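## Task

The connecting door is locked. The parts bin has already come through the pass box and sits on the floor in front of it. Get the bin onto the bench so that its entire bottom rests on the bench top. The pass box doors are interlocked: either one opens only once the other is completely closed, and both must be completely closed at the end. Release the bin and move the robots away afterwards. No robot may tip over or be left leaning. Anything held in place only by a robot at the end does not count.

## Robot and tools

ROBOTS. There are two identical Hello Robot Stretch 3 units, r1 and r2. Each has a two-wheel differential base with a passive omni wheel at the back, a lift on a vertical mast, and a telescoping arm that reaches out to the robot's RIGHT side. The base cannot drive sideways, and the gripper only moves forward when the base drives. The base is 0.33 m long and 0.34 m wide. Turns on the spot pivot midway between the drive wheels, 0.05 m behind the front edge. With the arm pulled in and the wrist folded, a turn sweeps a 0.28 m radius; an unfolded, level wrist reaches past that. Loose objects may occasionally get a brief push from outside.

FRAMES. The base frame has its origin on the floor between the drive wheels, with x forward, y left and z up. hand_pose is reported in it, at the point where the closed fingertips meet. With all wrist joints at zero, that hand frame has x up, y back along the arm toward the mast, and z toward the robot's rear. The odometry frame is the base frame as it stood when the scene began. Each robot reports in its own frames, so only images, lidar_m, wrist_depth_mm and head_depth_mm show where the two robots are relative to each other.

execute_actions. Arguments: "actions", a list holding one action or none, and optionally "cameras" (names such as r1_head_camera, r1_nav_camera, r1_wrist_camera, the r2 equivalents, or "all"; omitted or null means all, [] means none). An action is an object keyed by "r1" and/or "r2". Each robot entry may have:
- "base": exactly one of {"translate_m": d}, a straight drive of d metres relative to where the base currently stands (positive forward, range -1 to 1), or {"rotate_rad": d}, a turn in place by d radians relative to the current heading (positive counter-clockwise seen from above, range -3.2 to 3.2). Both are offsets, counted from the base position in the last reported state.
- "joints": absolute targets by name. lift_m 0 to 1.1 (arm height); arm_m 0 to 0.52 (extension); wrist_yaw_rad -1.345 to 4.42 (0 along the arm, positive toward the front, 3.0 folded over the base); wrist_pitch_rad -1.57 to 0.451 (0 level, negative tips fingers down); wrist_roll_rad -2.911 to 2.911 (0 means fingers side by side); gripper_m -0.089 to 0.179 (larger is wider; the real fingertip gap is smaller, by 0.007 nearly shut and 0.025 fully open, and is 0 below 0.007); head_pan_rad -3.953 to 1.73 (0 ahead, positive left, -1.57 looks along the arm); head_tilt_rad -1.53 to 0.419 (negative looks down).
- "contact_limits": {"arm_m": effort %, 1 to 100}; the arm motion stops (contact_stop) when its effort reaches that level, and the cap limits holding force until the next action.
All motions in one action begin together; none lasts over 15 s. A joint, base or robot left out may keep pushing toward its previous target. Unknown keys or out-of-range numbers reject the whole call. If a result reports a stop, later motion, wait and finished_scene calls in that same reply are skipped.

wait: {"seconds": 0 to 10}; commands nothing and returns state and images. zoom_image: {"camera", "region": [x0, y0, x1, y1]} in pixels of that camera's latest full image, at most 504 by 504. finished_scene: {"scene": number}; ends the scene for good and reports success.

RESULTS. base_status and joint_status give how each motion ended: "done" (for the base, wheels turned the commanded amount even if slipping), "off_target" (stopped short, may still push), "contact_stop", "time_out", "torque_fault" (after these the old target is dropped). on_its_own lists uncommanded items; "held at" is a held target, not the actual position. motor_effort is percent of maximum, positive toward higher joint values, bracket = peak; readings carry fixed bias and noise. Positive wheel effort pushes forward. lidar_m: 12 ranges in metres, sectors of 30 degrees, first straight ahead then counter-clockwise (4th left, 7th behind, 10th right), plane 0.17 m above floor, 0.15 to 12 m, "-" nothing seen; it misses glass, its own robot and low objects, may miss thin legs, and own parts can hide sectors 5, 6, 9, 10. wrist_depth_mm (45 to 1000) and head_depth_mm (280 to 4000, sideways image) are 7x7 grids of median depth. base_tilt in degrees (forward/right positive) and turned_by_wheels/turned_by_imu carry a fixed error of up to about 4 degrees. base_odometry counts wheel turns only.

SPEED. The base is fast (0.30 m/s, 1.9 rad/s) only when stowed: lift_m under 0.30, arm_m under 0.03, wrist_yaw_rad over 2.54; otherwise 0.10 m/s and 0.63 rad/s. The simulation keeps running while you think; robots hold the last command.

GRIPPER. Close to a value below the object's width to grip; open at least 0.02 above the touch value to release. Neither the reading nor "done" proves a hold. Over-squeezing triggers a stall guard that can let heavy items slip; send a new value to regrip.

CAUTIONS. Fold or unfold the wrist only with lift_m 0.32 to 0.95, wrist_pitch_rad -0.4 and roll near 0; once folded, lift can go down to 0.25. With yaw below -0.4 keep pitch at -0.5 or lower. Arm and lift stop and go slack when they press hard; a slack lift can sag under load. Base, wrist and head have no contact stop and keep pushing; wrist servos overheated by pushing go limp for 10 s. Pushing with the gripper above about 0.45 m, a second push after a contact_stop, driving while holding something fixed, or snagging furniture (especially reversing) can tip a robot; back off in small steps, free the gripper, and lower lift to about 0.2 if it stays tilted. Robots must never press hard on each other; once bases touch, any further drive is a hard press, and no state line reports robot contact. Two robots given the same drive may differ by up to 2.5 cm per metre, which strains a shared load. Avoid drops, slams and hard hits.

Each tool is called after "Call:" as name(argument=value, ...) on one line, values as JSON.

## Session

Call:
execute_actions(actions=[])

Scene clock: 0.00 s.
r1.base_odometry: x=+0.000 y=+0.000 heading=+0.000 (m, m, rad; r1's odometry frame)
r1.turned_by_wheels: +0.000 (rad since the last result)
r1.turned_by_imu: +0.000 (rad since the last result)
r1.base_tilt: forward=-0.6 right=-1.2 (deg)
r1.lidar_m: 0.97 1.11 1.87 2.49 1.92 3.32 2.03 1.13 0.96 0.96 1.10 0.97
r1.head_depth_mm: 880 884 886 887 887 889 887 / 905 906 911 908 909 911 917 / 931 933 934 936 936 938 936 / 956 963 960 961 962 960 961 / 982 989 986 988 989 991 989 / 1018 1017 1015 1019 1019 1021 1016 / 1050 1049 1049 1050 1048 1050 1054
r1.base_status: not commanded
r1.joint_positions: lift_m=+0.543 arm_m=+0.002 wrist_yaw_rad=+3.051 wrist_pitch_rad=-0.362 wrist_roll_rad=+0.012 gripper_m=+0.037 head_pan_rad=+0.005 head_tilt_rad=-0.017
r1.joint_status: not commanded
r1.motor_effort: left_wheel=+1 right_wheel=+0 lift_m=+33 arm_m=+0 wrist_yaw_rad=+0 wrist_pitch_rad=+4 wrist_roll_rad=+0 gripper_m=+0 head_pan_rad=+0 head_tilt_rad=+2 (%)
r1.hand_pose: x=-0.0004 y=+0.0836 z=+0.5682 quat_wxyz=(+0.160, +0.704, +0.095, +0.685) (m; r1's base frame)
r1.wrist_depth_mm: - - - - - - - / - - - - - - - / - - - - - - - / - - - - - - - / - - - - - - - / 838 846 - 849 809 860 807 / 714 728 - 715 728 703 697
r2.base_odometry: x=+0.000 y=+0.000 heading=+0.000 (m, m, rad; r2's odometry frame)
r2.turned_by_wheels: +0.000 (rad since the last result)
r2.turned_by_imu: +0.000 (rad since the last result)
r2.base_tilt: forward=-1.7 right=-0.9 (deg)
r2.lidar_m: 0.71 0.84 1.28 1.28 1.49 2.67 2.75 1.79 3.45 1.38 0.81 0.71
r2.head_depth_mm: 621 624 627 631 638 642 647 / 639 645 648 653 659 662 667 / 660 664 670 673 676 683 688 / 682 686 691 698 701 707 711 / 706 710 716 723 726 731 738 / 728 733 744 748 751 759 765 / 755 762 769 777 781 787 795
r2.base_status: not commanded
r2.joint_positions: lift_m=+0.388 arm_m=-0.002 wrist_yaw_rad=+3.064 wrist_pitch_rad=-0.457 wrist_roll_rad=-0.014 gripper_m=+0.037 head_pan_rad=+0.000 head_tilt_rad=+0.012
r2.joint_status: not commanded
r2.motor_effort: left_wheel=+0 right_wheel=+0 lift_m=+28 arm_m=+0 wrist_yaw_rad=+0 wrist_pitch_rad=+7 wrist_roll_rad=-1 gripper_m=+0 head_pan_rad=+0 head_tilt_rad=+1 (%)
r2.hand_pose: x=-0.0042 y=+0.0754 z=+0.3917 quat_wxyz=(+0.186, +0.689, +0.135, +0.687) (m; r2's base frame)
r2.wrist_depth_mm: - - - - - - - / - - - - - - - / - - - - - - - / 862 851 869 867 872 867 868 / 717 704 - 707 749 706 721 / 603 605 - 603 620 601 605 / 520 531 - 560 518 523 527
pictures: r1_head_camera (sideways: a quarter turn clockwise sets it upright), r1_nav_camera (sideways: a quarter turn counterclockwise sets it upright), r1_wrist_camera, r2_head_camera (sideways: a quarter turn clockwise sets it upright), r2_nav_camera (sideways: a quarter turn counterclockwise sets it upright), r2_wrist_camera
Images, in order (width x height): r1_head_camera 896x504, r1_nav_camera 672x504, r1_wrist_camera 644x364, r2_head_camera 896x504, r2_nav_camera 672x504, r2_wrist_camera 644x364.

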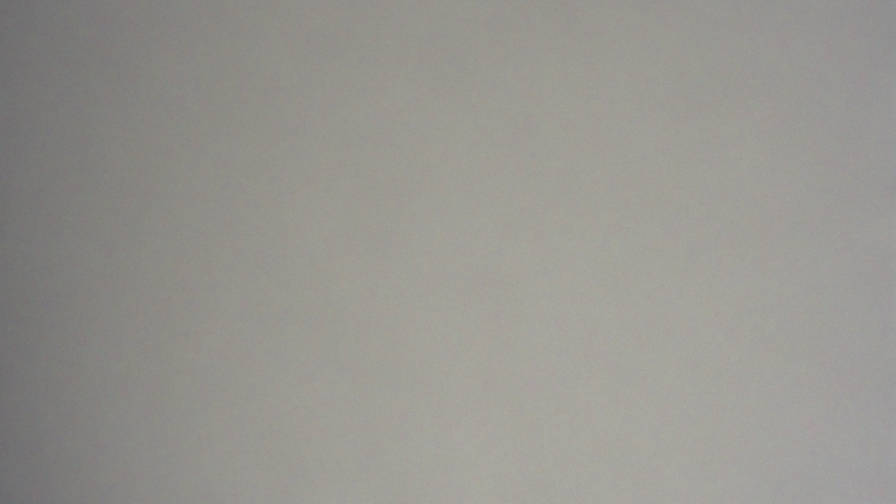

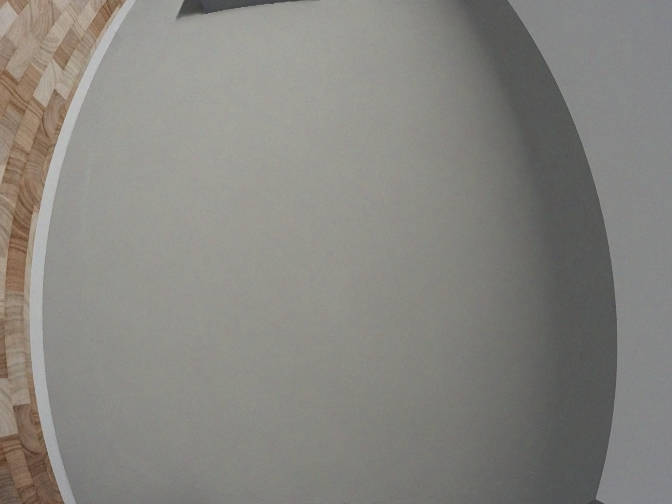

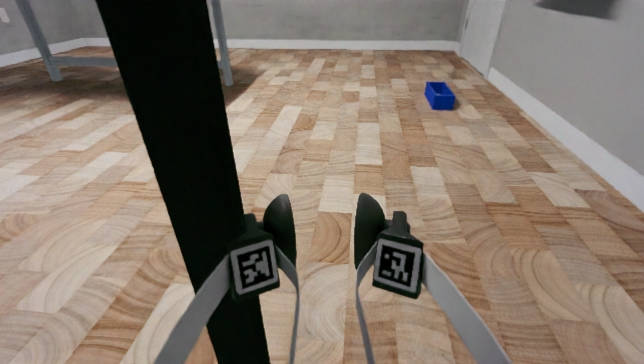

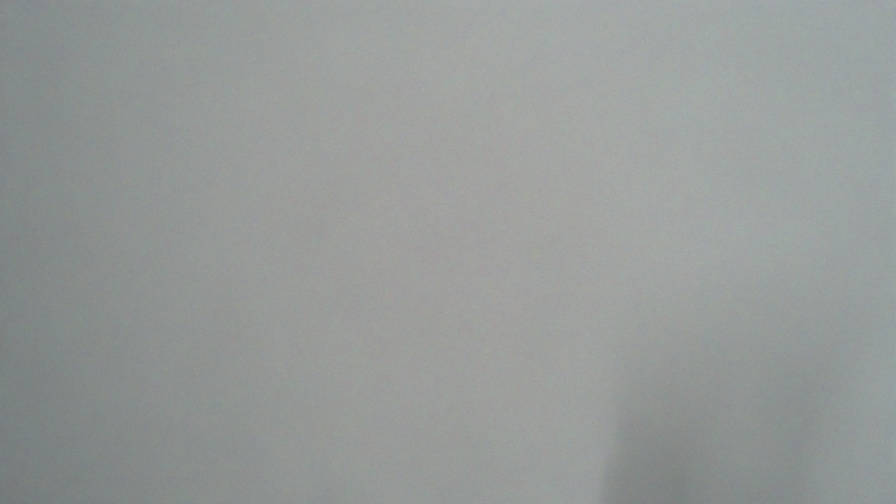

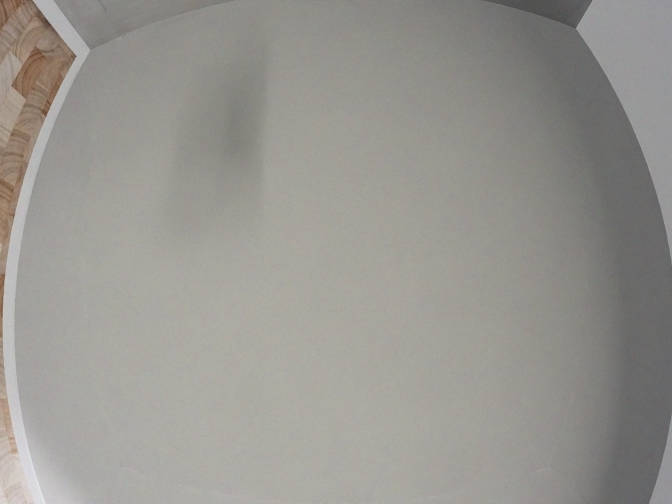

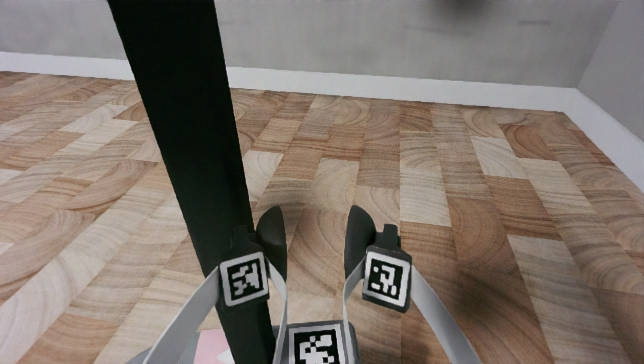

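Call:
execute_actions(actions=[{"r1":{"joints":{"head_pan_rad":1.3,"head_tilt_rad":-0.4}},"r2":{"joints":{"head_pan_rad":-1.2,"head_tilt_rad":-0.3}}}], cameras=["r1_head_camera","r1_nav_camera","r2_head_camera","r2_nav_camera"])

Scene clock: 5.03 s.
r1.base_odometry: x=+0.000 y=+0.000 heading=+0.000 (m, m, rad; r1's odometry frame)
r1.turned_by_wheels: +0.000 (rad since the last result)
r1.turned_by_imu: +0.000 (rad since the last result)
r1.base_tilt: forward=-0.6 right=-1.2 (deg)
r1.lidar_m: 0.97 1.11 1.87 2.49 1.92 3.32 2.03 1.13 0.96 0.96 1.09 0.97
r1.head_depth_mm: 2934 2969 2925 2878 2346 1810 1457 / 3278 3446 3711 3373 2322 1806 1453 / 3270 3490 3729 3386 2353 1802 1460 / 3272 3541 3743 3398 2340 1799 1458 / 3294 3473 3729 3369 2336 1795 1459 / 3286 3435 3738 3397 2351 1806 1450 / 3287 3490 3750 3409 2340 1793 1448
r1.base_status: not commanded
r1.joint_positions: lift_m=+0.543 arm_m=+0.002 wrist_yaw_rad=+3.051 wrist_pitch_rad=-0.362 wrist_roll_rad=+0.012 gripper_m=+0.037 head_pan_rad=+1.293 head_tilt_rad=-0.395
r1.joint_status: all done
r1.motor_effort: left_wheel=+0(0) right_wheel=+0(0) lift_m=+34(33) arm_m=+0(0) wrist_yaw_rad=+0(0) wrist_pitch_rad=+4(4) wrist_roll_rad=+0(0) gripper_m=+0(1) head_pan_rad=+4(37) head_tilt_rad=-3(34) (%)
r1.hand_pose: x=-0.0004 y=+0.0836 z=+0.5682 quat_wxyz=(+0.160, +0.704, +0.095, +0.685) (m; r1's base frame)
r1.wrist_depth_mm: - - - - - - - / - - - - - - - / - - - - - - - / - - - - - - - / - - - - - - - / 846 819 - 849 824 848 819 / 746 720 - 697 716 720 717
r2.base_odometry: x=+0.000 y=+0.000 heading=+0.000 (m, m, rad; r2's odometry frame)
r2.turned_by_wheels: +0.000 (rad since the last result)
r2.turned_by_imu: +0.000 (rad since the last result)
r2.base_tilt: forward=-1.6 right=-1.0 (deg)
r2.lidar_m: 0.71 0.84 1.28 1.28 1.50 2.68 2.75 1.79 3.44 1.38 0.81 0.71
r2.head_depth_mm: 1468 1585 1215 1394 2390 1859 1451 / 1245 1310 1247 1329 1934 1842 1460 / 1075 1160 1276 1381 1569 1703 1448 / 949 1015 1100 1195 1302 1447 1436 / 843 897 961 1031 1118 1218 1314 / 761 806 858 917 979 1054 1142 / 693 731 773 820 870 925 994
r2.base_status: not commanded
r2.joint_positions: lift_m=+0.388 arm_m=-0.002 wrist_yaw_rad=+3.064 wrist_pitch_rad=-0.457 wrist_roll_rad=-0.014 gripper_m=+0.037 head_pan_rad=-1.193 head_tilt_rad=-0.296
r2.joint_status: all done
r2.motor_effort: left_wheel=+0(0) right_wheel=+0(0) lift_m=+27(28) arm_m=+1(0) wrist_yaw_rad=+0(0) wrist_pitch_rad=+7(7) wrist_roll_rad=+0(0) gripper_m=+0(1) head_pan_rad=-5(46) head_tilt_rad=-2(21) (%)
r2.hand_pose: x=-0.0042 y=+0.0754 z=+0.3917 quat_wxyz=(+0.186, +0.689, +0.135, +0.687) (m; r2's base frame)
r2.wrist_depth_mm: - - - - - - - / - - - - - - - / - - - - - - - / 869 869 880 874 849 871 860 / 714 701 - 713 742 713 716 / 592 600 - 609 611 607 601 / 520 525 - 554 528 522 529
pictures: r1_head_camera (sideways: a quarter turn clockwise sets it upright), r1_nav_camera (sideways: a quarter turn counterclockwise sets it upright), r2_head_camera (sideways: a quarter turn clockwise sets it upright), r2_nav_camera (sideways: a quarter turn counterclockwise sets it upright)
Images, in order (width x height): r1_head_camera 896x504, r1_nav_camera 672x504, r2_head_camera 896x504, r2_nav_camera 672x504.

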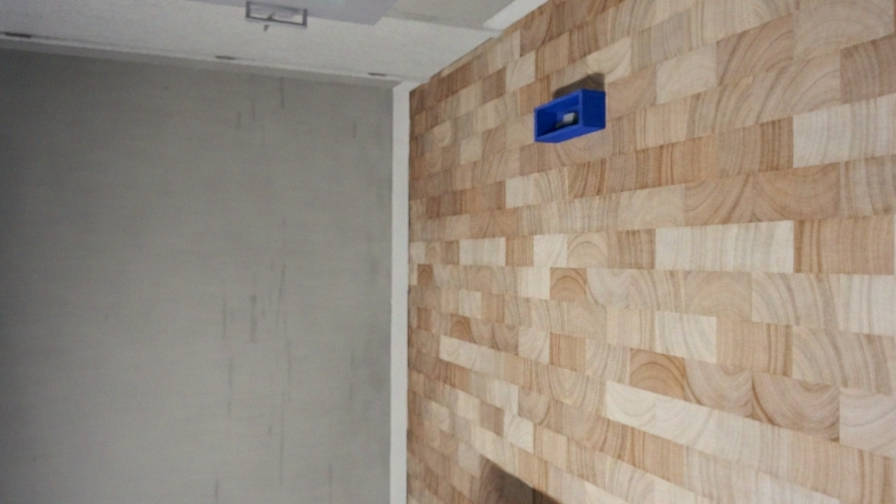

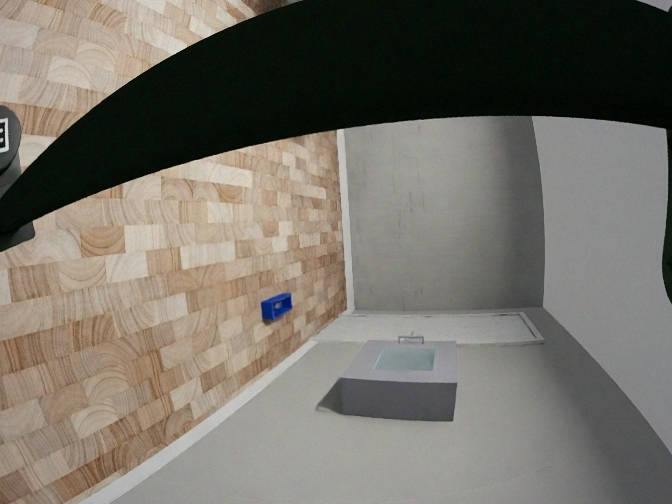

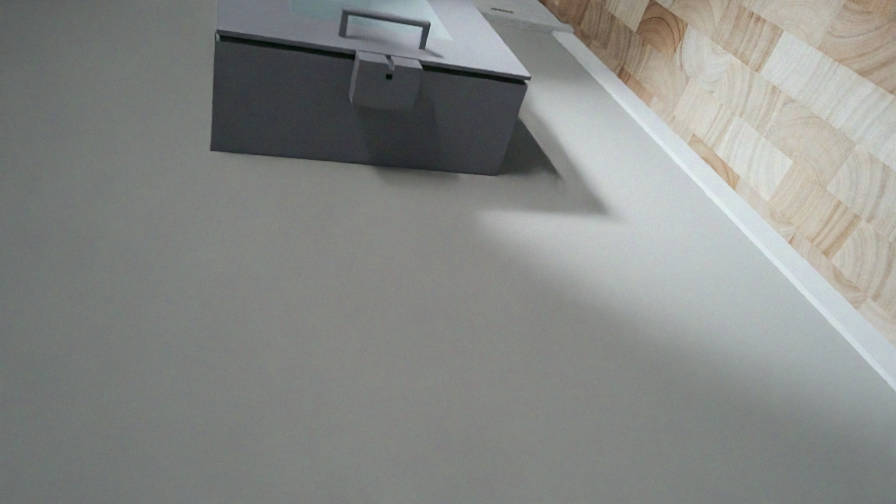

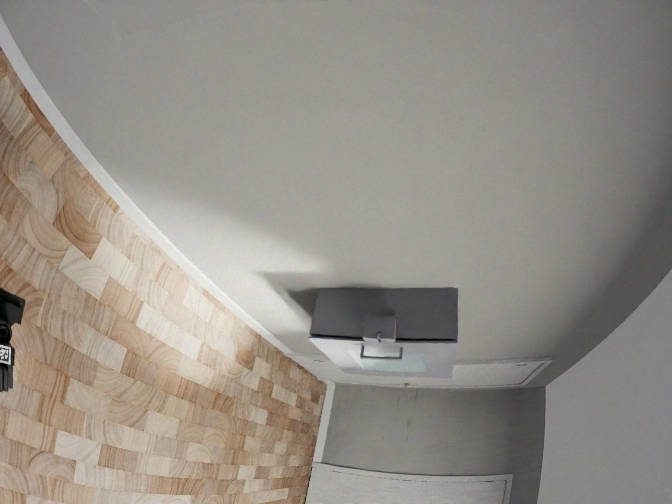

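Call:
zoom_image(camera="r2_head_camera", region=[180, 0, 580, 200])

Call:
zoom_image(camera="r1_nav_camera", region=[250, 280, 550, 440])

Region (180, 0, 580, 200) of r2_head_camera's 896x504 image, scaled by 1.260, with more detail than that image has.

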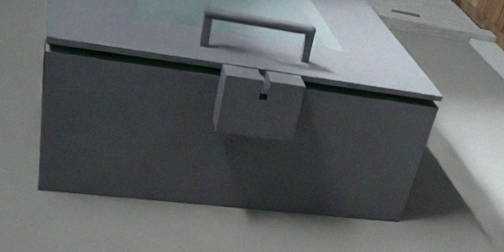

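Region (250, 280, 550, 440) of r1_nav_camera's 672x504 image, scaled by 1.680, with more detail than that image has; it fills the top 269 rows of this view, and the rest is white.

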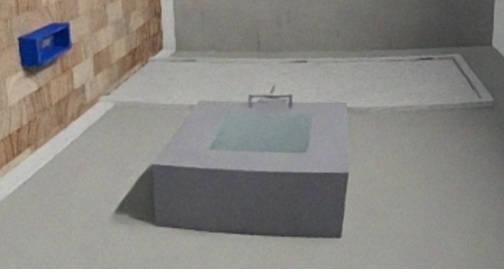

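Call:
execute_actions(actions=[{"r1":{"base":{"rotate_rad":1.31},"joints":{"lift_m":0.26,"head_pan_rad":-0.2,"head_tilt_rad":-0.5}},"r2":{"base":{"rotate_rad":1.28},"joints":{"lift_m":0.26,"head_pan_rad":-2.6,"head_tilt_rad":-0.3}}}], cameras=["r1_head_camera","r1_nav_camera","r2_head_camera","r2_nav_camera"])

Scene clock: 34.33 s.
r1.base_odometry: x=+0.000 y=+0.000 heading=+1.310 (m, m, rad; r1's odometry frame)
r1.turned_by_wheels: +1.310 (rad since the last result)
r1.turned_by_imu: +1.317 (rad since the last result)
r1.base_tilt: forward=-0.6 right=-1.3 (deg)
r1.lidar_m: 3.29 1.92 2.91 3.32 1.40 1.00 0.96 0.99 1.02 0.97 1.00 1.34
r1.head_depth_mm: 1704 1513 1634 2026 1963 1629 1351 / 2083 1991 2050 2494 2053 1628 1356 / 3003 3129 3352 2738 2052 1636 1350 / 3288 3634 3751 2750 2047 1621 1352 / 3243 3512 3752 2726 2028 1635 1354 / 3215 3480 3664 2735 2013 1624 1350 / 3137 3403 3590 2742 2032 1622 1340
r1.base_status: done
r1.joint_positions: lift_m=+0.260 arm_m=+0.002 wrist_yaw_rad=+3.051 wrist_pitch_rad=-0.362 wrist_roll_rad=+0.012 gripper_m=+0.037 head_pan_rad=-0.193 head_tilt_rad=-0.494
r1.joint_status: all done
r1.motor_effort: left_wheel=-3(9) right_wheel=+1(4) lift_m=+28(31) arm_m=+0(0) wrist_yaw_rad=+0(0) wrist_pitch_rad=+4(4) wrist_roll_rad=+1(0) gripper_m=+0(0) head_pan_rad=-3(37) head_tilt_rad=-4(19) (%)
r1.hand_pose: x=-0.0004 y=+0.0836 z=+0.2855 quat_wxyz=(+0.160, +0.704, +0.095, +0.685) (m; r1's base frame)
r1.wrist_depth_mm: - - - - - - - / - - - - - - - / - - - - 955 961 964 / 738 743 749 735 737 735 717 / 610 588 - 592 574 598 582 / 495 487 - 507 472 495 485 / 445 - - - 419 413 420
r2.base_odometry: x=+0.000 y=+0.000 heading=+1.280 (m, m, rad; r2's odometry frame)
r2.turned_by_wheels: +1.280 (rad since the last result)
r2.turned_by_imu: +1.288 (rad since the last result)
r2.base_tilt: forward=-1.8 right=-0.9 (deg)
r2.lidar_m: 1.28 1.33 1.81 3.58 2.26 1.79 2.75 1.01 0.74 0.71 0.74 1.01
r2.head_depth_mm: 2021 2211 2721 3209 2531 1849 1468 / 1621 1700 1326 1588 2367 1857 1458 / 1336 1326 1257 1353 2024 1829 1441 / 1125 1212 1311 1418 1575 1685 1438 / 975 1035 1110 1214 1301 1413 1400 / 858 913 963 1032 1104 1187 1279 / 766 807 858 905 963 1021 1087
r2.base_status: done
r2.joint_positions: lift_m=+0.260 arm_m=-0.002 wrist_yaw_rad=+3.064 wrist_pitch_rad=-0.458 wrist_roll_rad=-0.014 gripper_m=+0.037 head_pan_rad=-2.593 head_tilt_rad=-0.297
r2.joint_status: all done
r2.motor_effort: left_wheel=-2(5) right_wheel=+2(6) lift_m=+20(23) arm_m=+0(0) wrist_yaw_rad=+0(0) wrist_pitch_rad=+8(8) wrist_roll_rad=+0(0) gripper_m=+1(1) head_pan_rad=-2(44) head_tilt_rad=-2(3) (%)
r2.hand_pose: x=-0.0042 y=+0.0753 z=+0.2641 quat_wxyz=(+0.187, +0.689, +0.135, +0.687) (m; r2's base frame)
r2.wrist_depth_mm: - - - - - - - / - - - - - - - / 825 835 836 835 844 827 822 / 662 656 660 651 662 661 661 / 535 537 - 554 557 533 532 / 468 - - - 468 459 459 / - - - - 395 398 397
pictures: r1_head_camera (sideways: a quarter turn clockwise sets it upright), r1_nav_camera (sideways: a quarter turn counterclockwise sets it upright), r2_head_camera (sideways: a quarter turn clockwise sets it upright), r2_nav_camera (sideways: a quarter turn counterclockwise sets it upright)
Images, in order (width x height): r1_head_camera 896x504, r1_nav_camera 672x504, r2_head_camera 896x504, r2_nav_camera 672x504.

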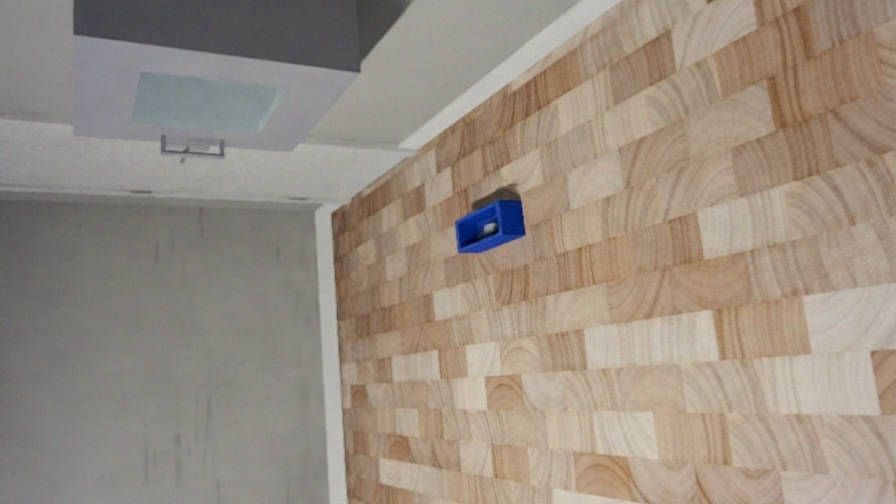

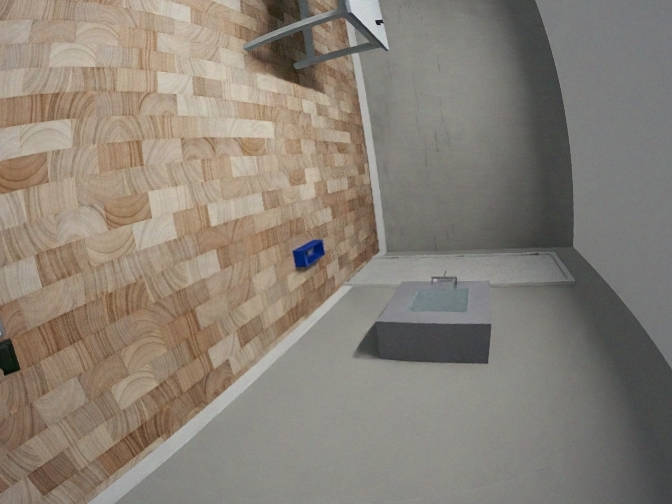

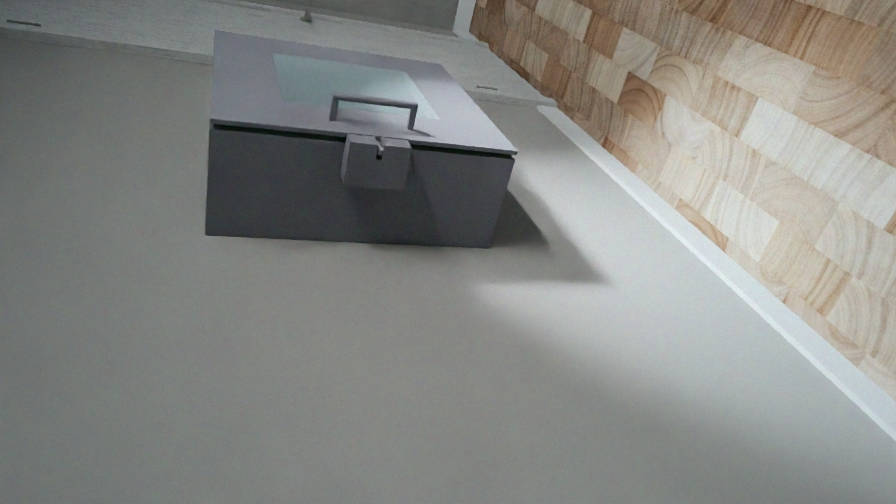

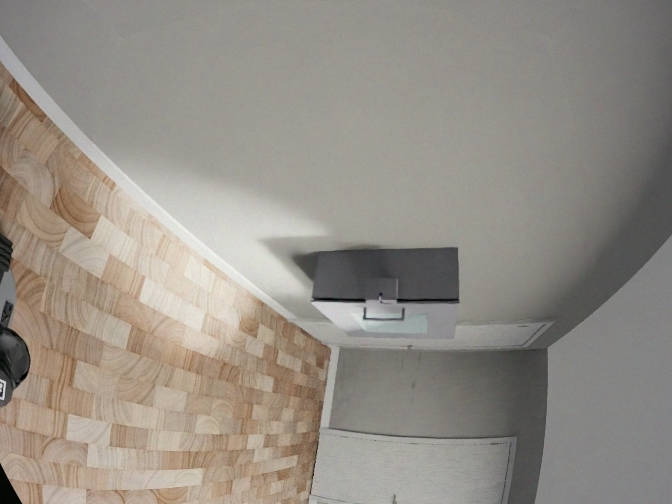

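Call:
execute_actions(actions=[{"r1":{"base":{"translate_m":1.0},"joints":{"head_pan_rad":-0.45,"head_tilt_rad":-0.8}},"r2":{"base":{"translate_m":-1.0},"joints":{"head_pan_rad":-2.1,"head_tilt_rad":-0.4}}}], cameras=["r1_head_camera","r2_head_camera","r2_nav_camera"])

Scene clock: 42.90 s.
r1.base_odometry: x=+0.258 y=+0.966 heading=+1.310 (m, m, rad; r1's odometry frame)
r1.turned_by_wheels: +0.000 (rad since the last result)
r1.turned_by_imu: +0.006 (rad since the last result)
r1.base_tilt: forward=-0.6 right=-1.2 (deg)
r1.lidar_m: 2.80 1.65 1.20 2.50 2.84 2.04 1.95 1.38 0.99 0.94 0.97 1.31
r1.head_depth_mm: 1191 1064 1463 1588 1524 1321 1164 / 1096 1175 1716 1760 1532 1319 1168 / 1654 1834 2018 1801 1535 1324 1171 / 1969 2232 2210 1762 1521 1325 1168 / 2502 2634 2217 1807 1524 1316 1172 / 2543 2719 2195 1809 1529 1323 1169 / 2460 2627 2210 1805 1524 1328 1165
r1.base_status: done
r1.joint_positions: lift_m=+0.260 arm_m=+0.002 wrist_yaw_rad=+3.051 wrist_pitch_rad=-0.362 wrist_roll_rad=+0.012 gripper_m=+0.037 head_pan_rad=-0.443 head_tilt_rad=-0.791
r1.joint_status: all done
r1.motor_effort: left_wheel=-4(11) right_wheel=+1(6) lift_m=+29(29) arm_m=-1(0) wrist_yaw_rad=+0(0) wrist_pitch_rad=+4(4) wrist_roll_rad=+0(0) gripper_m=+0(0) head_pan_rad=-3(22) head_tilt_rad=-6(31) (%)
r1.hand_pose: x=-0.0004 y=+0.0836 z=+0.2855 quat_wxyz=(+0.160, +0.704, +0.095, +0.685) (m; r1's base frame)
r1.wrist_depth_mm: - - - - - - - / - - - - - - - / - - - - 997 959 957 / 744 751 734 738 746 718 725 / 603 601 - 584 598 585 584 / 487 489 - 504 478 492 488 / 441 - - - 417 418 418
r2.base_odometry: x=-0.287 y=-0.958 heading=+1.280 (m, m, rad; r2's odometry frame)
r2.turned_by_wheels: +0.000 (rad since the last result)
r2.turned_by_imu: +0.002 (rad since the last result)
r2.base_tilt: forward=-1.6 right=-1.0 (deg)
r2.lidar_m: 2.28 2.36 3.23 1.24 1.25 2.54 2.46 1.02 0.74 0.71 0.74 1.01
r2.head_depth_mm: 805 570 906 971 854 1499 1357 / 757 532 1028 1100 806 1361 1346 / 712 498 556 1189 893 1228 1315 / 670 470 514 558 621 717 1255 / 632 444 482 529 586 665 1164 / 599 496 558 542 663 934 1066 / 577 615 670 728 794 876 987
r2.base_status: done
r2.joint_positions: lift_m=+0.260 arm_m=-0.002 wrist_yaw_rad=+3.064 wrist_pitch_rad=-0.459 wrist_roll_rad=-0.014 gripper_m=+0.037 head_pan_rad=-2.107 head_tilt_rad=-0.395
r2.joint_status: all done
r2.motor_effort: left_wheel=-1(6) right_wheel=+1(3) lift_m=+20(20) arm_m=+0(0) wrist_yaw_rad=+0(0) wrist_pitch_rad=+8(8) wrist_roll_rad=+0(0) gripper_m=+1(1) head_pan_rad=+3(39) head_tilt_rad=-2(11) (%)
r2.hand_pose: x=-0.0043 y=+0.0753 z=+0.2640 quat_wxyz=(+0.187, +0.689, +0.135, +0.687) (m; r2's base frame)
r2.wrist_depth_mm: - - - - - - - / - - - - - - - / 844 836 847 845 835 860 835 / 653 662 649 649 650 658 650 / 538 529 - 555 557 538 540 / 472 - - - 465 453 456 / - - - - 398 393 397
pictures: r1_head_camera (sideways: a quarter turn clockwise sets it upright), r2_head_camera (sideways: a quarter turn clockwise sets it upright), r2_nav_camera (sideways: a quarter turn counterclockwise sets it upright)
Images, in order (width x height): r1_head_camera 896x504, r2_head_camera 896x504, r2_nav_camera 672x504.

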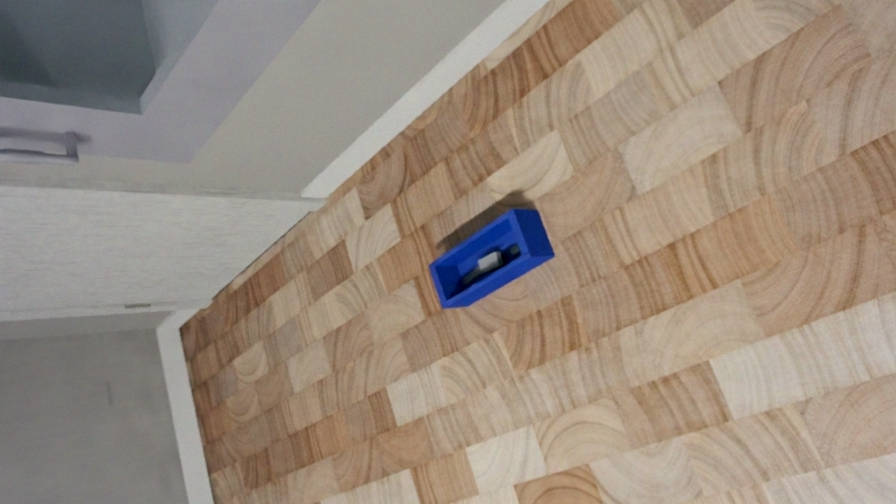

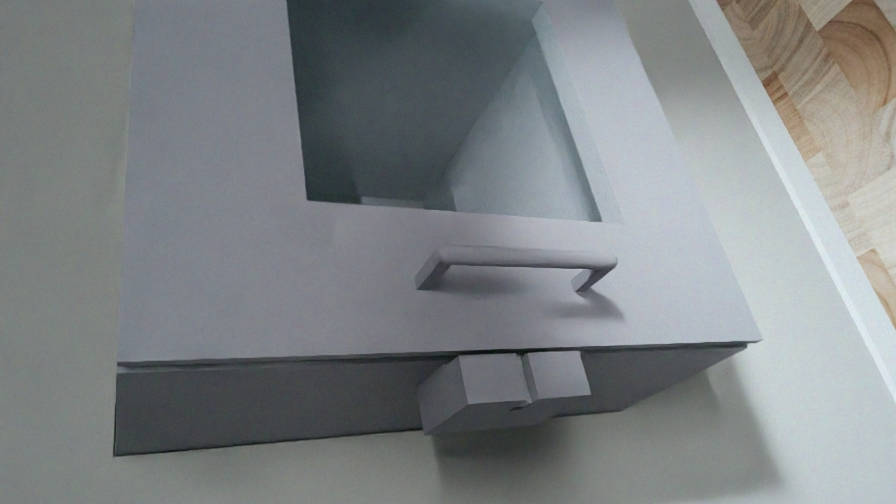

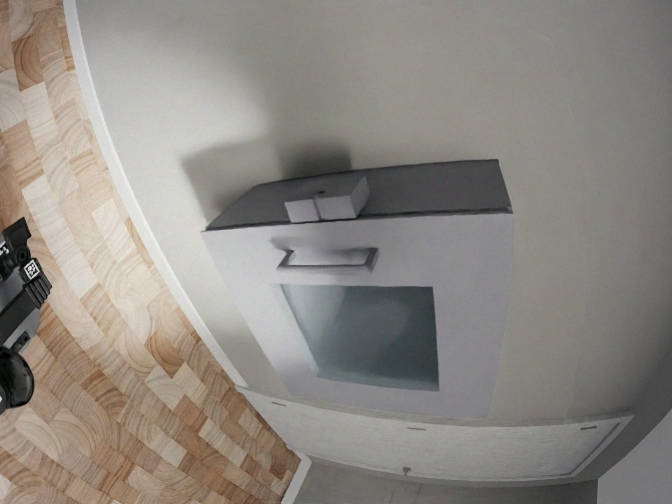

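Call:
execute_actions(actions=[{"r1":{"base":{"translate_m":0.97},"joints":{"head_pan_rad":-1.57,"head_tilt_rad":-1.1}},"r2":{"base":{"translate_m":-0.27},"joints":{"lift_m":0.62,"head_pan_rad":-1.7,"head_tilt_rad":-0.8}}}], cameras=["r1_head_camera","r1_nav_camera","r2_head_camera","r2_nav_camera"])

Scene clock: 68.47 s.
r1.base_odometry: x=+0.509 y=+1.903 heading=+1.310 (m, m, rad; r1's odometry frame)
r1.turned_by_wheels: +0.000 (rad since the last result)
r1.turned_by_imu: +0.005 (rad since the last result)
r1.base_tilt: forward=-0.6 right=-1.3 (deg)
r1.lidar_m: 1.84 1.89 1.08 1.06 1.06 3.02 2.90 1.34 0.96 0.92 0.95 1.26
r1.head_depth_mm: 726 1112 1392 1428 1305 1196 1120 / 731 1119 1403 1431 1303 1219 - / 731 1115 1402 1436 1288 1229 - / 713 1124 1406 1439 1275 1229 - / 680 1122 1409 1436 1279 1202 1119 / 738 1127 1419 1435 1314 1207 1116 / 938 1136 1422 1446 1319 1206 1117
r1.base_status: done
r1.joint_positions: lift_m=+0.260 arm_m=+0.002 wrist_yaw_rad=+3.051 wrist_pitch_rad=-0.362 wrist_roll_rad=+0.012 gripper_m=+0.037 head_pan_rad=-1.564 head_tilt_rad=-1.087
r1.joint_status: all done
r1.motor_effort: left_wheel=-3(10) right_wheel=+1(6) lift_m=+29(29) arm_m=+0(0) wrist_yaw_rad=+0(0) wrist_pitch_rad=+4(4) wrist_roll_rad=+0(0) gripper_m=+0(0) head_pan_rad=-3(38) head_tilt_rad=-9(34) (%)
r1.hand_pose: x=-0.0004 y=+0.0836 z=+0.2855 quat_wxyz=(+0.160, +0.704, +0.095, +0.685) (m; r1's base frame)
r1.wrist_depth_mm: - - - - - - - / - - - - - - - / - - - - 954 944 947 / 739 763 748 743 740 743 727 / 598 599 - 582 599 591 584 / 500 494 - 511 477 494 486 / 436 - - - 416 421 419
r2.base_odometry: x=-0.364 y=-1.217 heading=+1.280 (m, m, rad; r2's odometry frame)
r2.turned_by_wheels: +0.000 (rad since the last result)
r2.turned_by_imu: +0.001 (rad since the last result)
r2.base_tilt: forward=-1.7 right=-0.9 (deg)
r2.lidar_m: 2.55 2.65 3.62 1.21 1.25 2.26 2.18 1.02 0.74 0.72 0.74 1.02
r2.head_depth_mm: 946 1024 872 706 1388 1274 1131 / 3694 1057 866 689 1384 1292 - / 3299 1052 861 679 1365 1302 - / 1623 1008 808 670 1359 1271 - / 390 443 522 657 1328 1297 1090 / 386 437 529 911 1298 1264 1116 / 397 459 790 991 1263 1263 1113
r2.base_status: done
r2.joint_positions: lift_m=+0.620 arm_m=-0.002 wrist_yaw_rad=+3.064 wrist_pitch_rad=-0.459 wrist_roll_rad=-0.014 gripper_m=+0.037 head_pan_rad=-1.707 head_tilt_rad=-0.790
r2.joint_status: all done
r2.motor_effort: left_wheel=-1(6) right_wheel=+3(4) lift_m=+32(34) arm_m=+1(0) wrist_yaw_rad=+0(0) wrist_pitch_rad=+9(8) wrist_roll_rad=+0(0) gripper_m=+1(0) head_pan_rad=+3(33) head_tilt_rad=-5(24) (%)
r2.hand_pose: x=-0.0043 y=+0.0752 z=+0.6233 quat_wxyz=(+0.187, +0.689, +0.135, +0.687) (m; r2's base frame)
r2.wrist_depth_mm: - - - - - - - / - - - - - - - / - - - - - - - / - - - - - - - / - - - - - - - / 873 859 - 894 897 878 874 / 761 771 745 754 764 747 771
pictures: r1_head_camera (sideways: a quarter turn clockwise sets it upright), r1_nav_camera (sideways: a quarter turn counterclockwise sets it upright), r2_head_camera (sideways: a quarter turn clockwise sets it upright), r2_nav_camera (sideways: a quarter turn counterclockwise sets it upright)
Images, in order (width x height): r1_head_camera 896x504, r1_nav_camera 672x504, r2_head_camera 896x504, r2_nav_camera 672x504.

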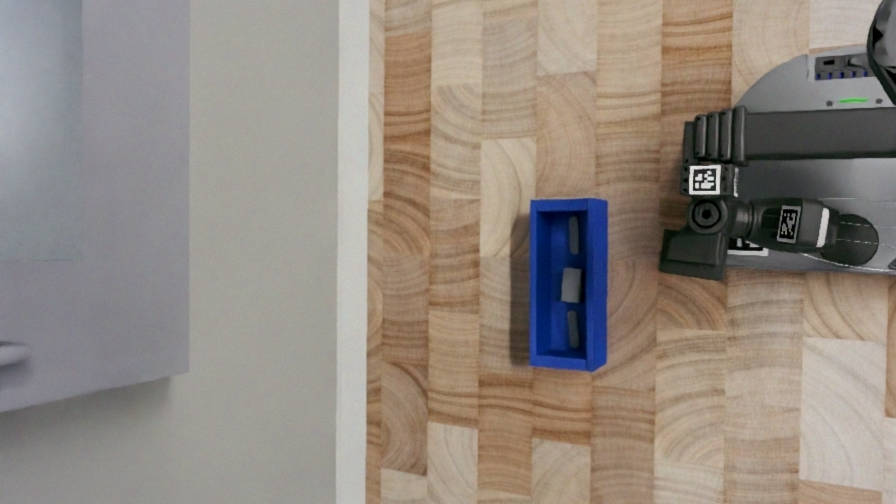

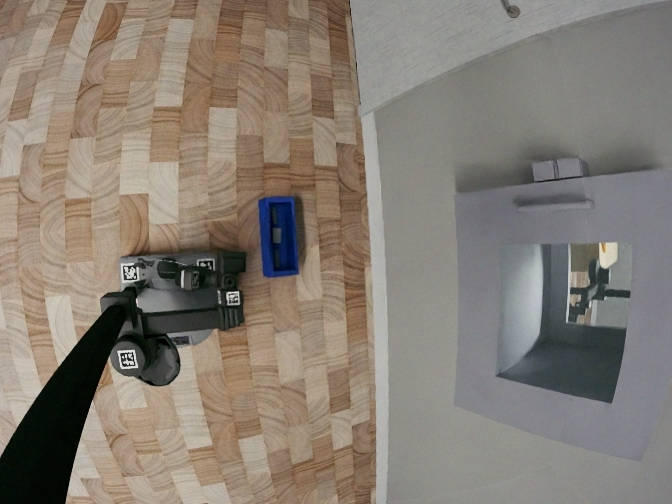

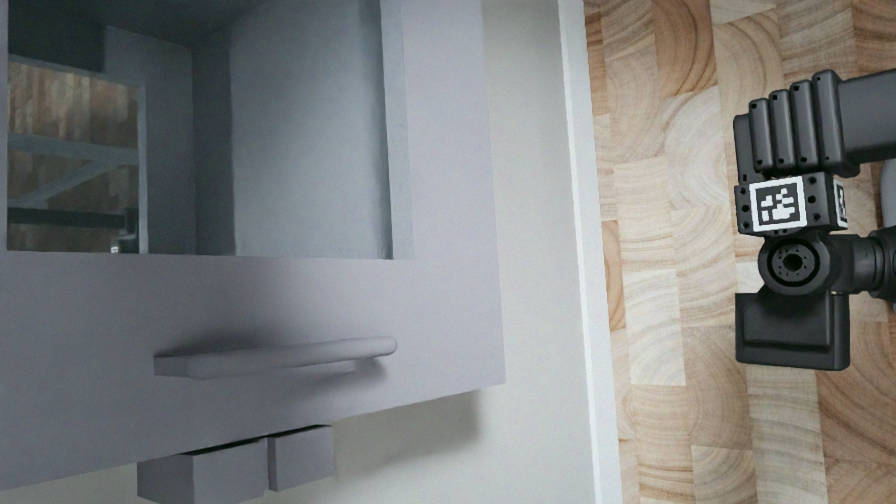

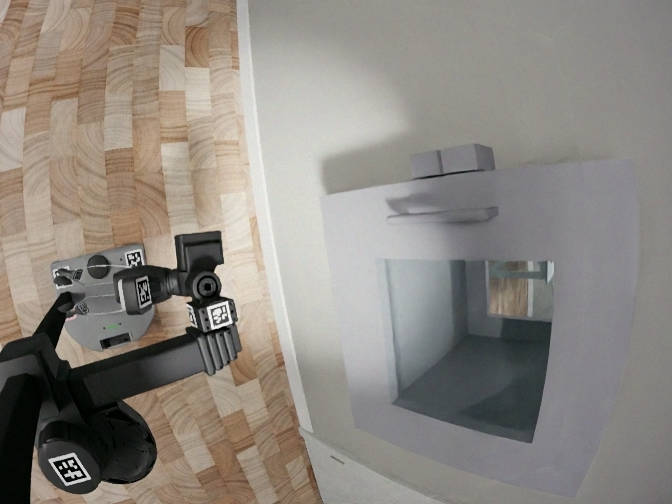

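Call:
execute_actions(actions=[{"r1":{"base":{"translate_m":0.12},"joints":{"lift_m":0.40,"wrist_pitch_rad":-0.4}},"r2":{"joints":{"lift_m":0.68,"arm_m":0.15}}}], cameras=["r2_head_camera"])

Call:
execute_actions(actions=[{"r1":{"joints":{"wrist_yaw_rad":0.0,"gripper_m":0.179}}}], cameras=[])

Call:
execute_actions(actions=[{"r1":{"joints":{"wrist_pitch_rad":-1.57,"wrist_roll_rad":1.57,"arm_m":0.15}}}], cameras=["r1_head_camera","r1_wrist_camera","r2_head_camera"])

Scene clock: 83.63 s.
r1.base_odometry: x=+0.540 y=+2.019 heading=+1.310 (m, m, rad; r1's odometry frame)
r1.turned_by_wheels: +0.000 (rad since the last result)
r1.turned_by_imu: +0.000 (rad since the last result)
r1.base_tilt: forward=-0.6 right=-1.2 (deg)
r1.lidar_m: 1.72 1.78 2.40 1.05 3.48 3.12 3.02 1.33 0.96 0.92 0.95 1.26
r1.head_depth_mm: 831 1108 1385 1426 1303 1197 1118 / 726 1116 1390 1432 1289 1231 - / 675 1112 1395 1443 1276 - - / 694 1118 1404 1442 1278 - - / 929 1121 1411 1438 1298 1201 1120 / 934 1121 1418 1442 1314 1206 1120 / 937 1123 1422 1444 1314 1208 1117
r1.base_status: done
r1.joint_positions: lift_m=+0.400 arm_m=+0.002 wrist_yaw_rad=+3.051 wrist_pitch_rad=-0.412 wrist_roll_rad=+0.012 gripper_m=+0.037 head_pan_rad=-1.564 head_tilt_rad=-1.087
r1.joint_status: all done
r1.motor_effort: left_wheel=-4(11) right_wheel=+1(5) lift_m=+38(40) arm_m=+0(0) wrist_yaw_rad=+0(0) wrist_pitch_rad=+3(5) wrist_roll_rad=+0(0) gripper_m=+0(0) head_pan_rad=-3(3) head_tilt_rad=-8(8) (%)
r1.hand_pose: x=-0.0009 y=+0.0777 z=+0.4138 quat_wxyz=(+0.177, +0.702, +0.112, +0.681) (m; r1's base frame)
r1.wrist_depth_mm: - - - - - - - / - - - - - - - / - - - - - - - / 951 939 953 904 905 912 896 / 747 747 - 750 742 739 735 / 626 635 - 647 605 623 622 / 553 549 - 556 540 542 553
r2.base_odometry: x=-0.364 y=-1.217 heading=+1.280 (m, m, rad; r2's odometry frame)
r2.turned_by_wheels: +0.000 (rad since the last result)
r2.turned_by_imu: +0.000 (rad since the last result)
r2.base_tilt: forward=-1.5 right=-0.9 (deg)
r2.lidar_m: 2.55 2.65 3.62 1.21 1.25 2.26 2.18 1.01 0.74 0.71 0.74 1.01
r2.head_depth_mm: 952 1018 870 702 1385 1282 1131 / 3693 1057 864 689 1374 - - / 1736 1052 860 666 1381 1271 1127 / 1693 1010 808 664 - 1300 1119 / 390 441 521 654 1287 1259 1123 / 386 435 529 914 1292 1260 1120 / 397 459 786 986 1271 1263 1115
r2.base_status: not commanded
r2.joint_positions: lift_m=+0.680 arm_m=+0.150 wrist_yaw_rad=+3.064 wrist_pitch_rad=-0.459 wrist_roll_rad=-0.014 gripper_m=+0.037 head_pan_rad=-1.707 head_tilt_rad=-0.790
r2.joint_status: all done
r2.motor_effort: left_wheel=-1(1) right_wheel=+2(2) lift_m=+33(34) arm_m=+4(5) wrist_yaw_rad=+0(0) wrist_pitch_rad=+8(8) wrist_roll_rad=+0(0) gripper_m=+1(0) head_pan_rad=+4(3) head_tilt_rad=-4(5) (%)
r2.hand_pose: x=-0.0043 y=-0.0761 z=+0.6833 quat_wxyz=(+0.187, +0.689, +0.135, +0.687) (m; r2's base frame)
r2.wrist_depth_mm: - - - - - - - / - - - - - - - / - - - - - - - / - - - - - - - / - - - - - - - / 943 948 - 931 973 950 941 / 823 826 833 843 837 813 812
pictures: r2_head_camera (sideways: a quarter turn clockwise sets it upright)
Images, in order (width x height): r2_head_camera 896x504.

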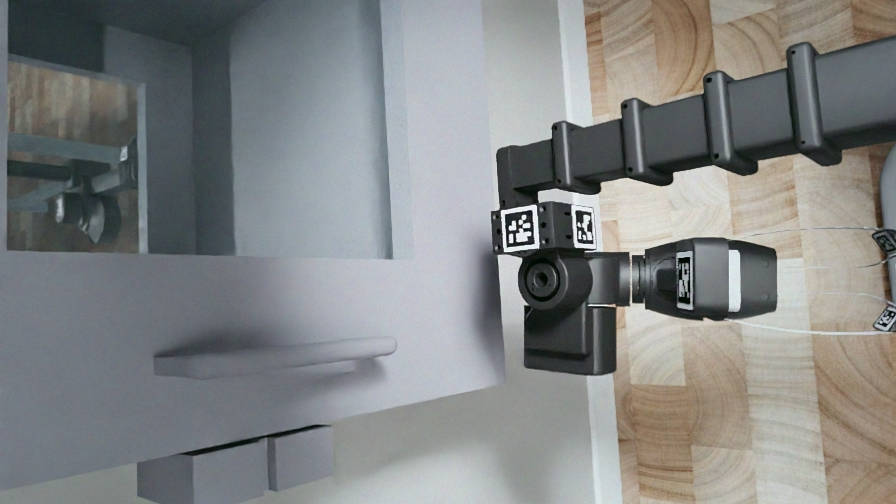

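Scene clock: 86.17 s.
r1.base_odometry: x=+0.540 y=+2.019 heading=+1.310 (m, m, rad; r1's odometry frame)
r1.turned_by_wheels: +0.000 (rad since the last result)
r1.turned_by_imu: +0.000 (rad since the last result)
r1.base_tilt: forward=-0.6 right=-1.2 (deg)
r1.lidar_m: 1.72 1.77 2.40 1.05 3.48 3.14 3.02 1.33 0.96 0.92 0.95 1.25
r1.head_depth_mm: 832 1108 1389 1425 1299 1200 1121 / 727 1117 1386 1427 1295 1230 - / 674 1115 1394 1430 1290 - - / 693 1119 1402 1432 1277 1215 - / 932 1117 1401 1446 1306 1203 1115 / 936 1125 1416 1444 1314 1208 1108 / 930 1123 1410 1445 1319 1208 1114
r1.base_status: not commanded
r1.joint_positions: lift_m=+0.400 arm_m=+0.002 wrist_yaw_rad=+0.004 wrist_pitch_rad=-0.412 wrist_roll_rad=+0.012 gripper_m=+0.179 head_pan_rad=-1.564 head_tilt_rad=-1.087
r1.joint_status: all done
r1.motor_effort: left_wheel=-3(3) right_wheel=+2(1) lift_m=+38(38) arm_m=+0(0) wrist_yaw_rad=-5(6) wrist_pitch_rad=+3(3) wrist_roll_rad=+0(0) gripper_m=+0(86) head_pan_rad=-2(2) head_tilt_rad=-8(8) (%)
r1.hand_pose: x=-0.0207 y=-0.3716 z=+0.4138 quat_wxyz=(+0.688, +0.145, -0.696, -0.145) (m; r1's base frame)
r1.wrist_depth_mm: 584 590 603 614 599 619 624 / 633 643 640 663 663 682 689 / 699 711 729 718 735 750 773 / 759 765 790 801 791 804 815 / 753 738 764 727 743 774 714 / 638 621 620 621 621 641 646 / 535 550 539 556 537 533 531
r2.base_odometry: x=-0.364 y=-1.217 heading=+1.280 (m, m, rad; r2's odometry frame)
r2.turned_by_wheels: +0.000 (rad since the last result)
r2.turned_by_imu: +0.000 (rad since the last result)
r2.base_tilt: forward=-1.7 right=-0.9 (deg)
r2.lidar_m: 2.55 2.65 3.63 1.21 1.25 2.26 2.19 1.01 0.74 0.71 0.74 1.01
r2.head_depth_mm: 945 1023 869 701 1384 1288 1132 / 3694 1055 862 691 1375 - - / 1748 1052 862 669 1384 1266 1129 / 1687 1007 807 663 - 1297 1127 / 389 444 520 656 1276 1263 1125 / 386 436 530 916 1293 1260 1116 / 396 458 789 993 1269 1259 1112
r2.base_status: not commanded
r2.joint_positions: lift_m=+0.680 arm_m=+0.150 wrist_yaw_rad=+3.064 wrist_pitch_rad=-0.459 wrist_roll_rad=-0.014 gripper_m=+0.037 head_pan_rad=-1.707 head_tilt_rad=-0.790
r2.joint_status: not commanded
r2.motor_effort: left_wheel=-1(1) right_wheel=+2(2) lift_m=+32(33) arm_m=+5(5) wrist_yaw_rad=+1(0) wrist_pitch_rad=+8(8) wrist_roll_rad=+0(0) gripper_m=+1(0) head_pan_rad=+4(4) head_tilt_rad=-4(4) (%)
r2.hand_pose: x=-0.0043 y=-0.0761 z=+0.6833 quat_wxyz=(+0.187, +0.689, +0.135, +0.687) (m; r2's base frame)
r2.wrist_depth_mm: - - - - - - - / - - - - - - - / - - - - - - - / - - - - - - - / - - - - - - - / 959 928 - 948 948 937 944 / 827 829 846 856 816 808 816
pictures: none
No camera images: the call's "cameras" was empty. Leave "cameras" out to get every camera's image.

Scene clock: 88.50 s.
r1.base_odometry: x=+0.540 y=+2.019 heading=+1.310 (m, m, rad; r1's odometry frame)
r1.turned_by_wheels: +0.000 (rad since the last result)
r1.turned_by_imu: +0.000 (rad since the last result)
r1.base_tilt: forward=-0.5 right=-1.2 (deg)
r1.lidar_m: 1.72 1.78 2.39 1.05 3.48 3.13 3.02 1.33 0.96 0.92 0.95 1.26
r1.head_depth_mm: 831 1106 1387 1433 1301 1198 1119 / 725 1115 1396 1430 1311 - - / 675 1113 1395 1438 - 1228 - / 692 1118 1412 1436 1275 1221 - / 931 1124 1406 1439 1299 1203 1111 / 932 1122 1412 1440 1311 1207 1114 / 937 1129 1417 1442 1317 1208 1121
r1.base_status: not commanded
r1.joint_positions: lift_m=+0.400 arm_m=+0.150 wrist_yaw_rad=+0.003 wrist_pitch_rad=-1.559 wrist_roll_rad=+1.564 gripper_m=+0.179 head_pan_rad=-1.564 head_tilt_rad=-1.087
r1.joint_status: all done
r1.motor_effort: left_wheel=-3(3) right_wheel=+1(2) lift_m=+38(38) arm_m=+3(6) wrist_yaw_rad=-4(5) wrist_pitch_rad=-3(2) wrist_roll_rad=+3(3) gripper_m=+0(1) head_pan_rad=-2(3) head_tilt_rad=-8(8) (%)
r1.hand_pose: x=-0.0216 y=-0.2732 z=+0.2821 quat_wxyz=(+0.004, +0.003, -0.711, -0.703) (m; r1's base frame)
r1.wrist_depth_mm: 405 368 396 406 397 - - / 423 403 405 413 416 - - / 443 404 415 436 422 - - / 449 440 413 452 445 - - / 474 403 454 463 461 - - / 482 482 481 481 484 474 464 / 508 509 498 503 498 491 492
r2.base_odometry: x=-0.364 y=-1.217 heading=+1.280 (m, m, rad; r2's odometry frame)
r2.turned_by_wheels: +0.000 (rad since the last result)
r2.turned_by_imu: +0.000 (rad since the last result)
r2.base_tilt: forward=-1.6 right=-0.9 (deg)
r2.lidar_m: 2.55 2.65 3.59 1.21 1.25 2.26 2.19 1.01 0.74 0.71 0.74 1.01
r2.head_depth_mm: 944 1019 868 703 1394 1279 1137 / 3685 1056 869 692 1368 - - / 1739 1053 860 669 1374 1265 1125 / 1691 1007 807 665 - 1296 1124 / 390 443 522 657 1287 1269 1116 / 386 436 528 908 1289 1259 1117 / 397 459 789 990 1270 1250 1118
r2.base_status: not commanded
r2.joint_positions: lift_m=+0.680 arm_m=+0.150 wrist_yaw_rad=+3.064 wrist_pitch_rad=-0.459 wrist_roll_rad=-0.014 gripper_m=+0.037 head_pan_rad=-1.707 head_tilt_rad=-0.790
r2.joint_status: not commanded
r2.motor_effort: left_wheel=-1(1) right_wheel=+2(2) lift_m=+33(33) arm_m=+5(5) wrist_yaw_rad=+0(0) wrist_pitch_rad=+8(8) wrist_roll_rad=+0(0) gripper_m=+1(1) head_pan_rad=+5(4) head_tilt_rad=-4(4) (%)
r2.hand_pose: x=-0.0043 y=-0.0761 z=+0.6833 quat_wxyz=(+0.187, +0.689, +0.135, +0.687) (m; r2's base frame)
r2.wrist_depth_mm: - - - - - - - / - - - - - - - / - - - - - - - / - - - - - - - / - - - - - - - / 930 929 - 960 941 942 958 / 821 819 846 843 841 827 825
pictures: r1_head_camera (sideways: a quarter turn clockwise sets it upright), r1_wrist_camera, r2_head_camera (sideways: a quarter turn clockwise sets it upright)
Images, in order (width x height): r1_head_camera 896x504, r1_wrist_camera 644x364, r2_head_camera 896x504.

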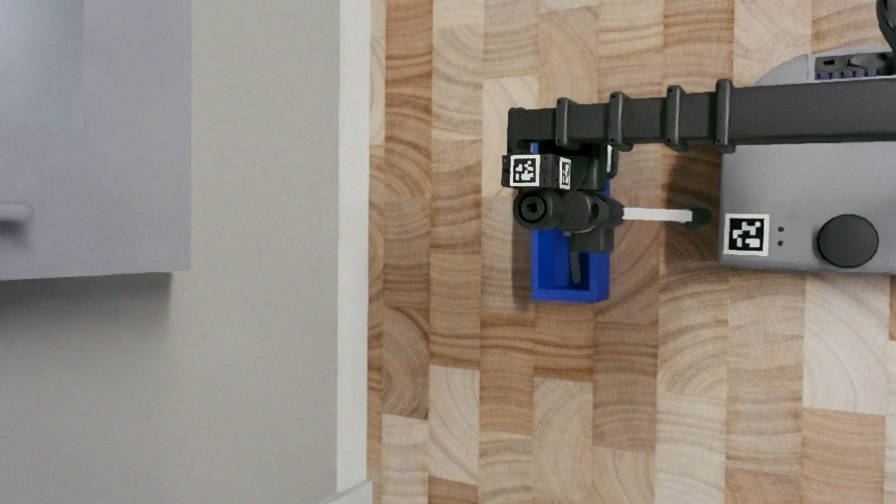

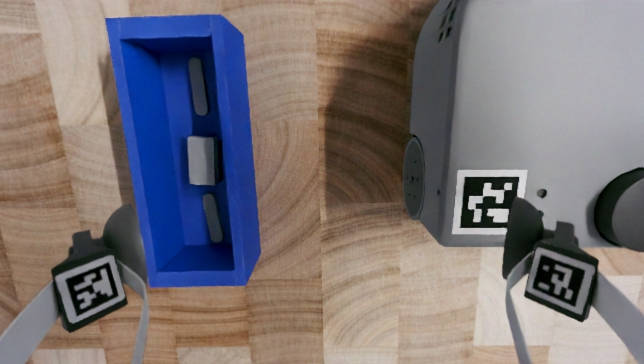

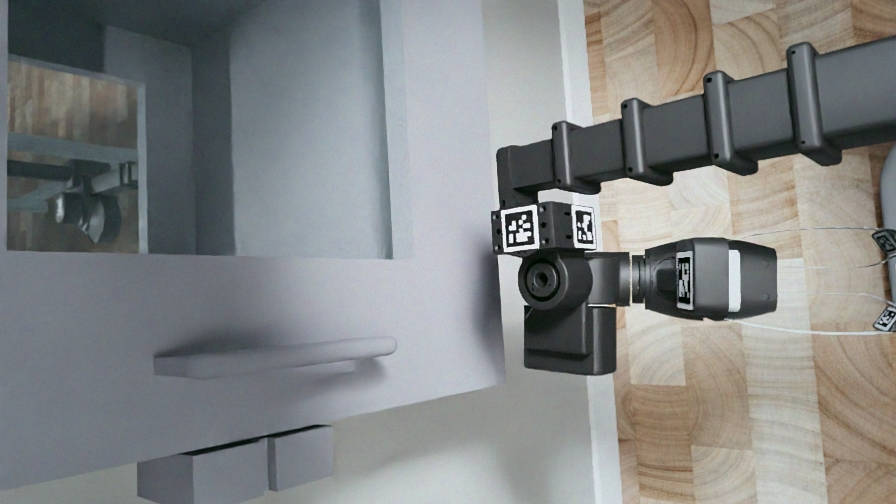

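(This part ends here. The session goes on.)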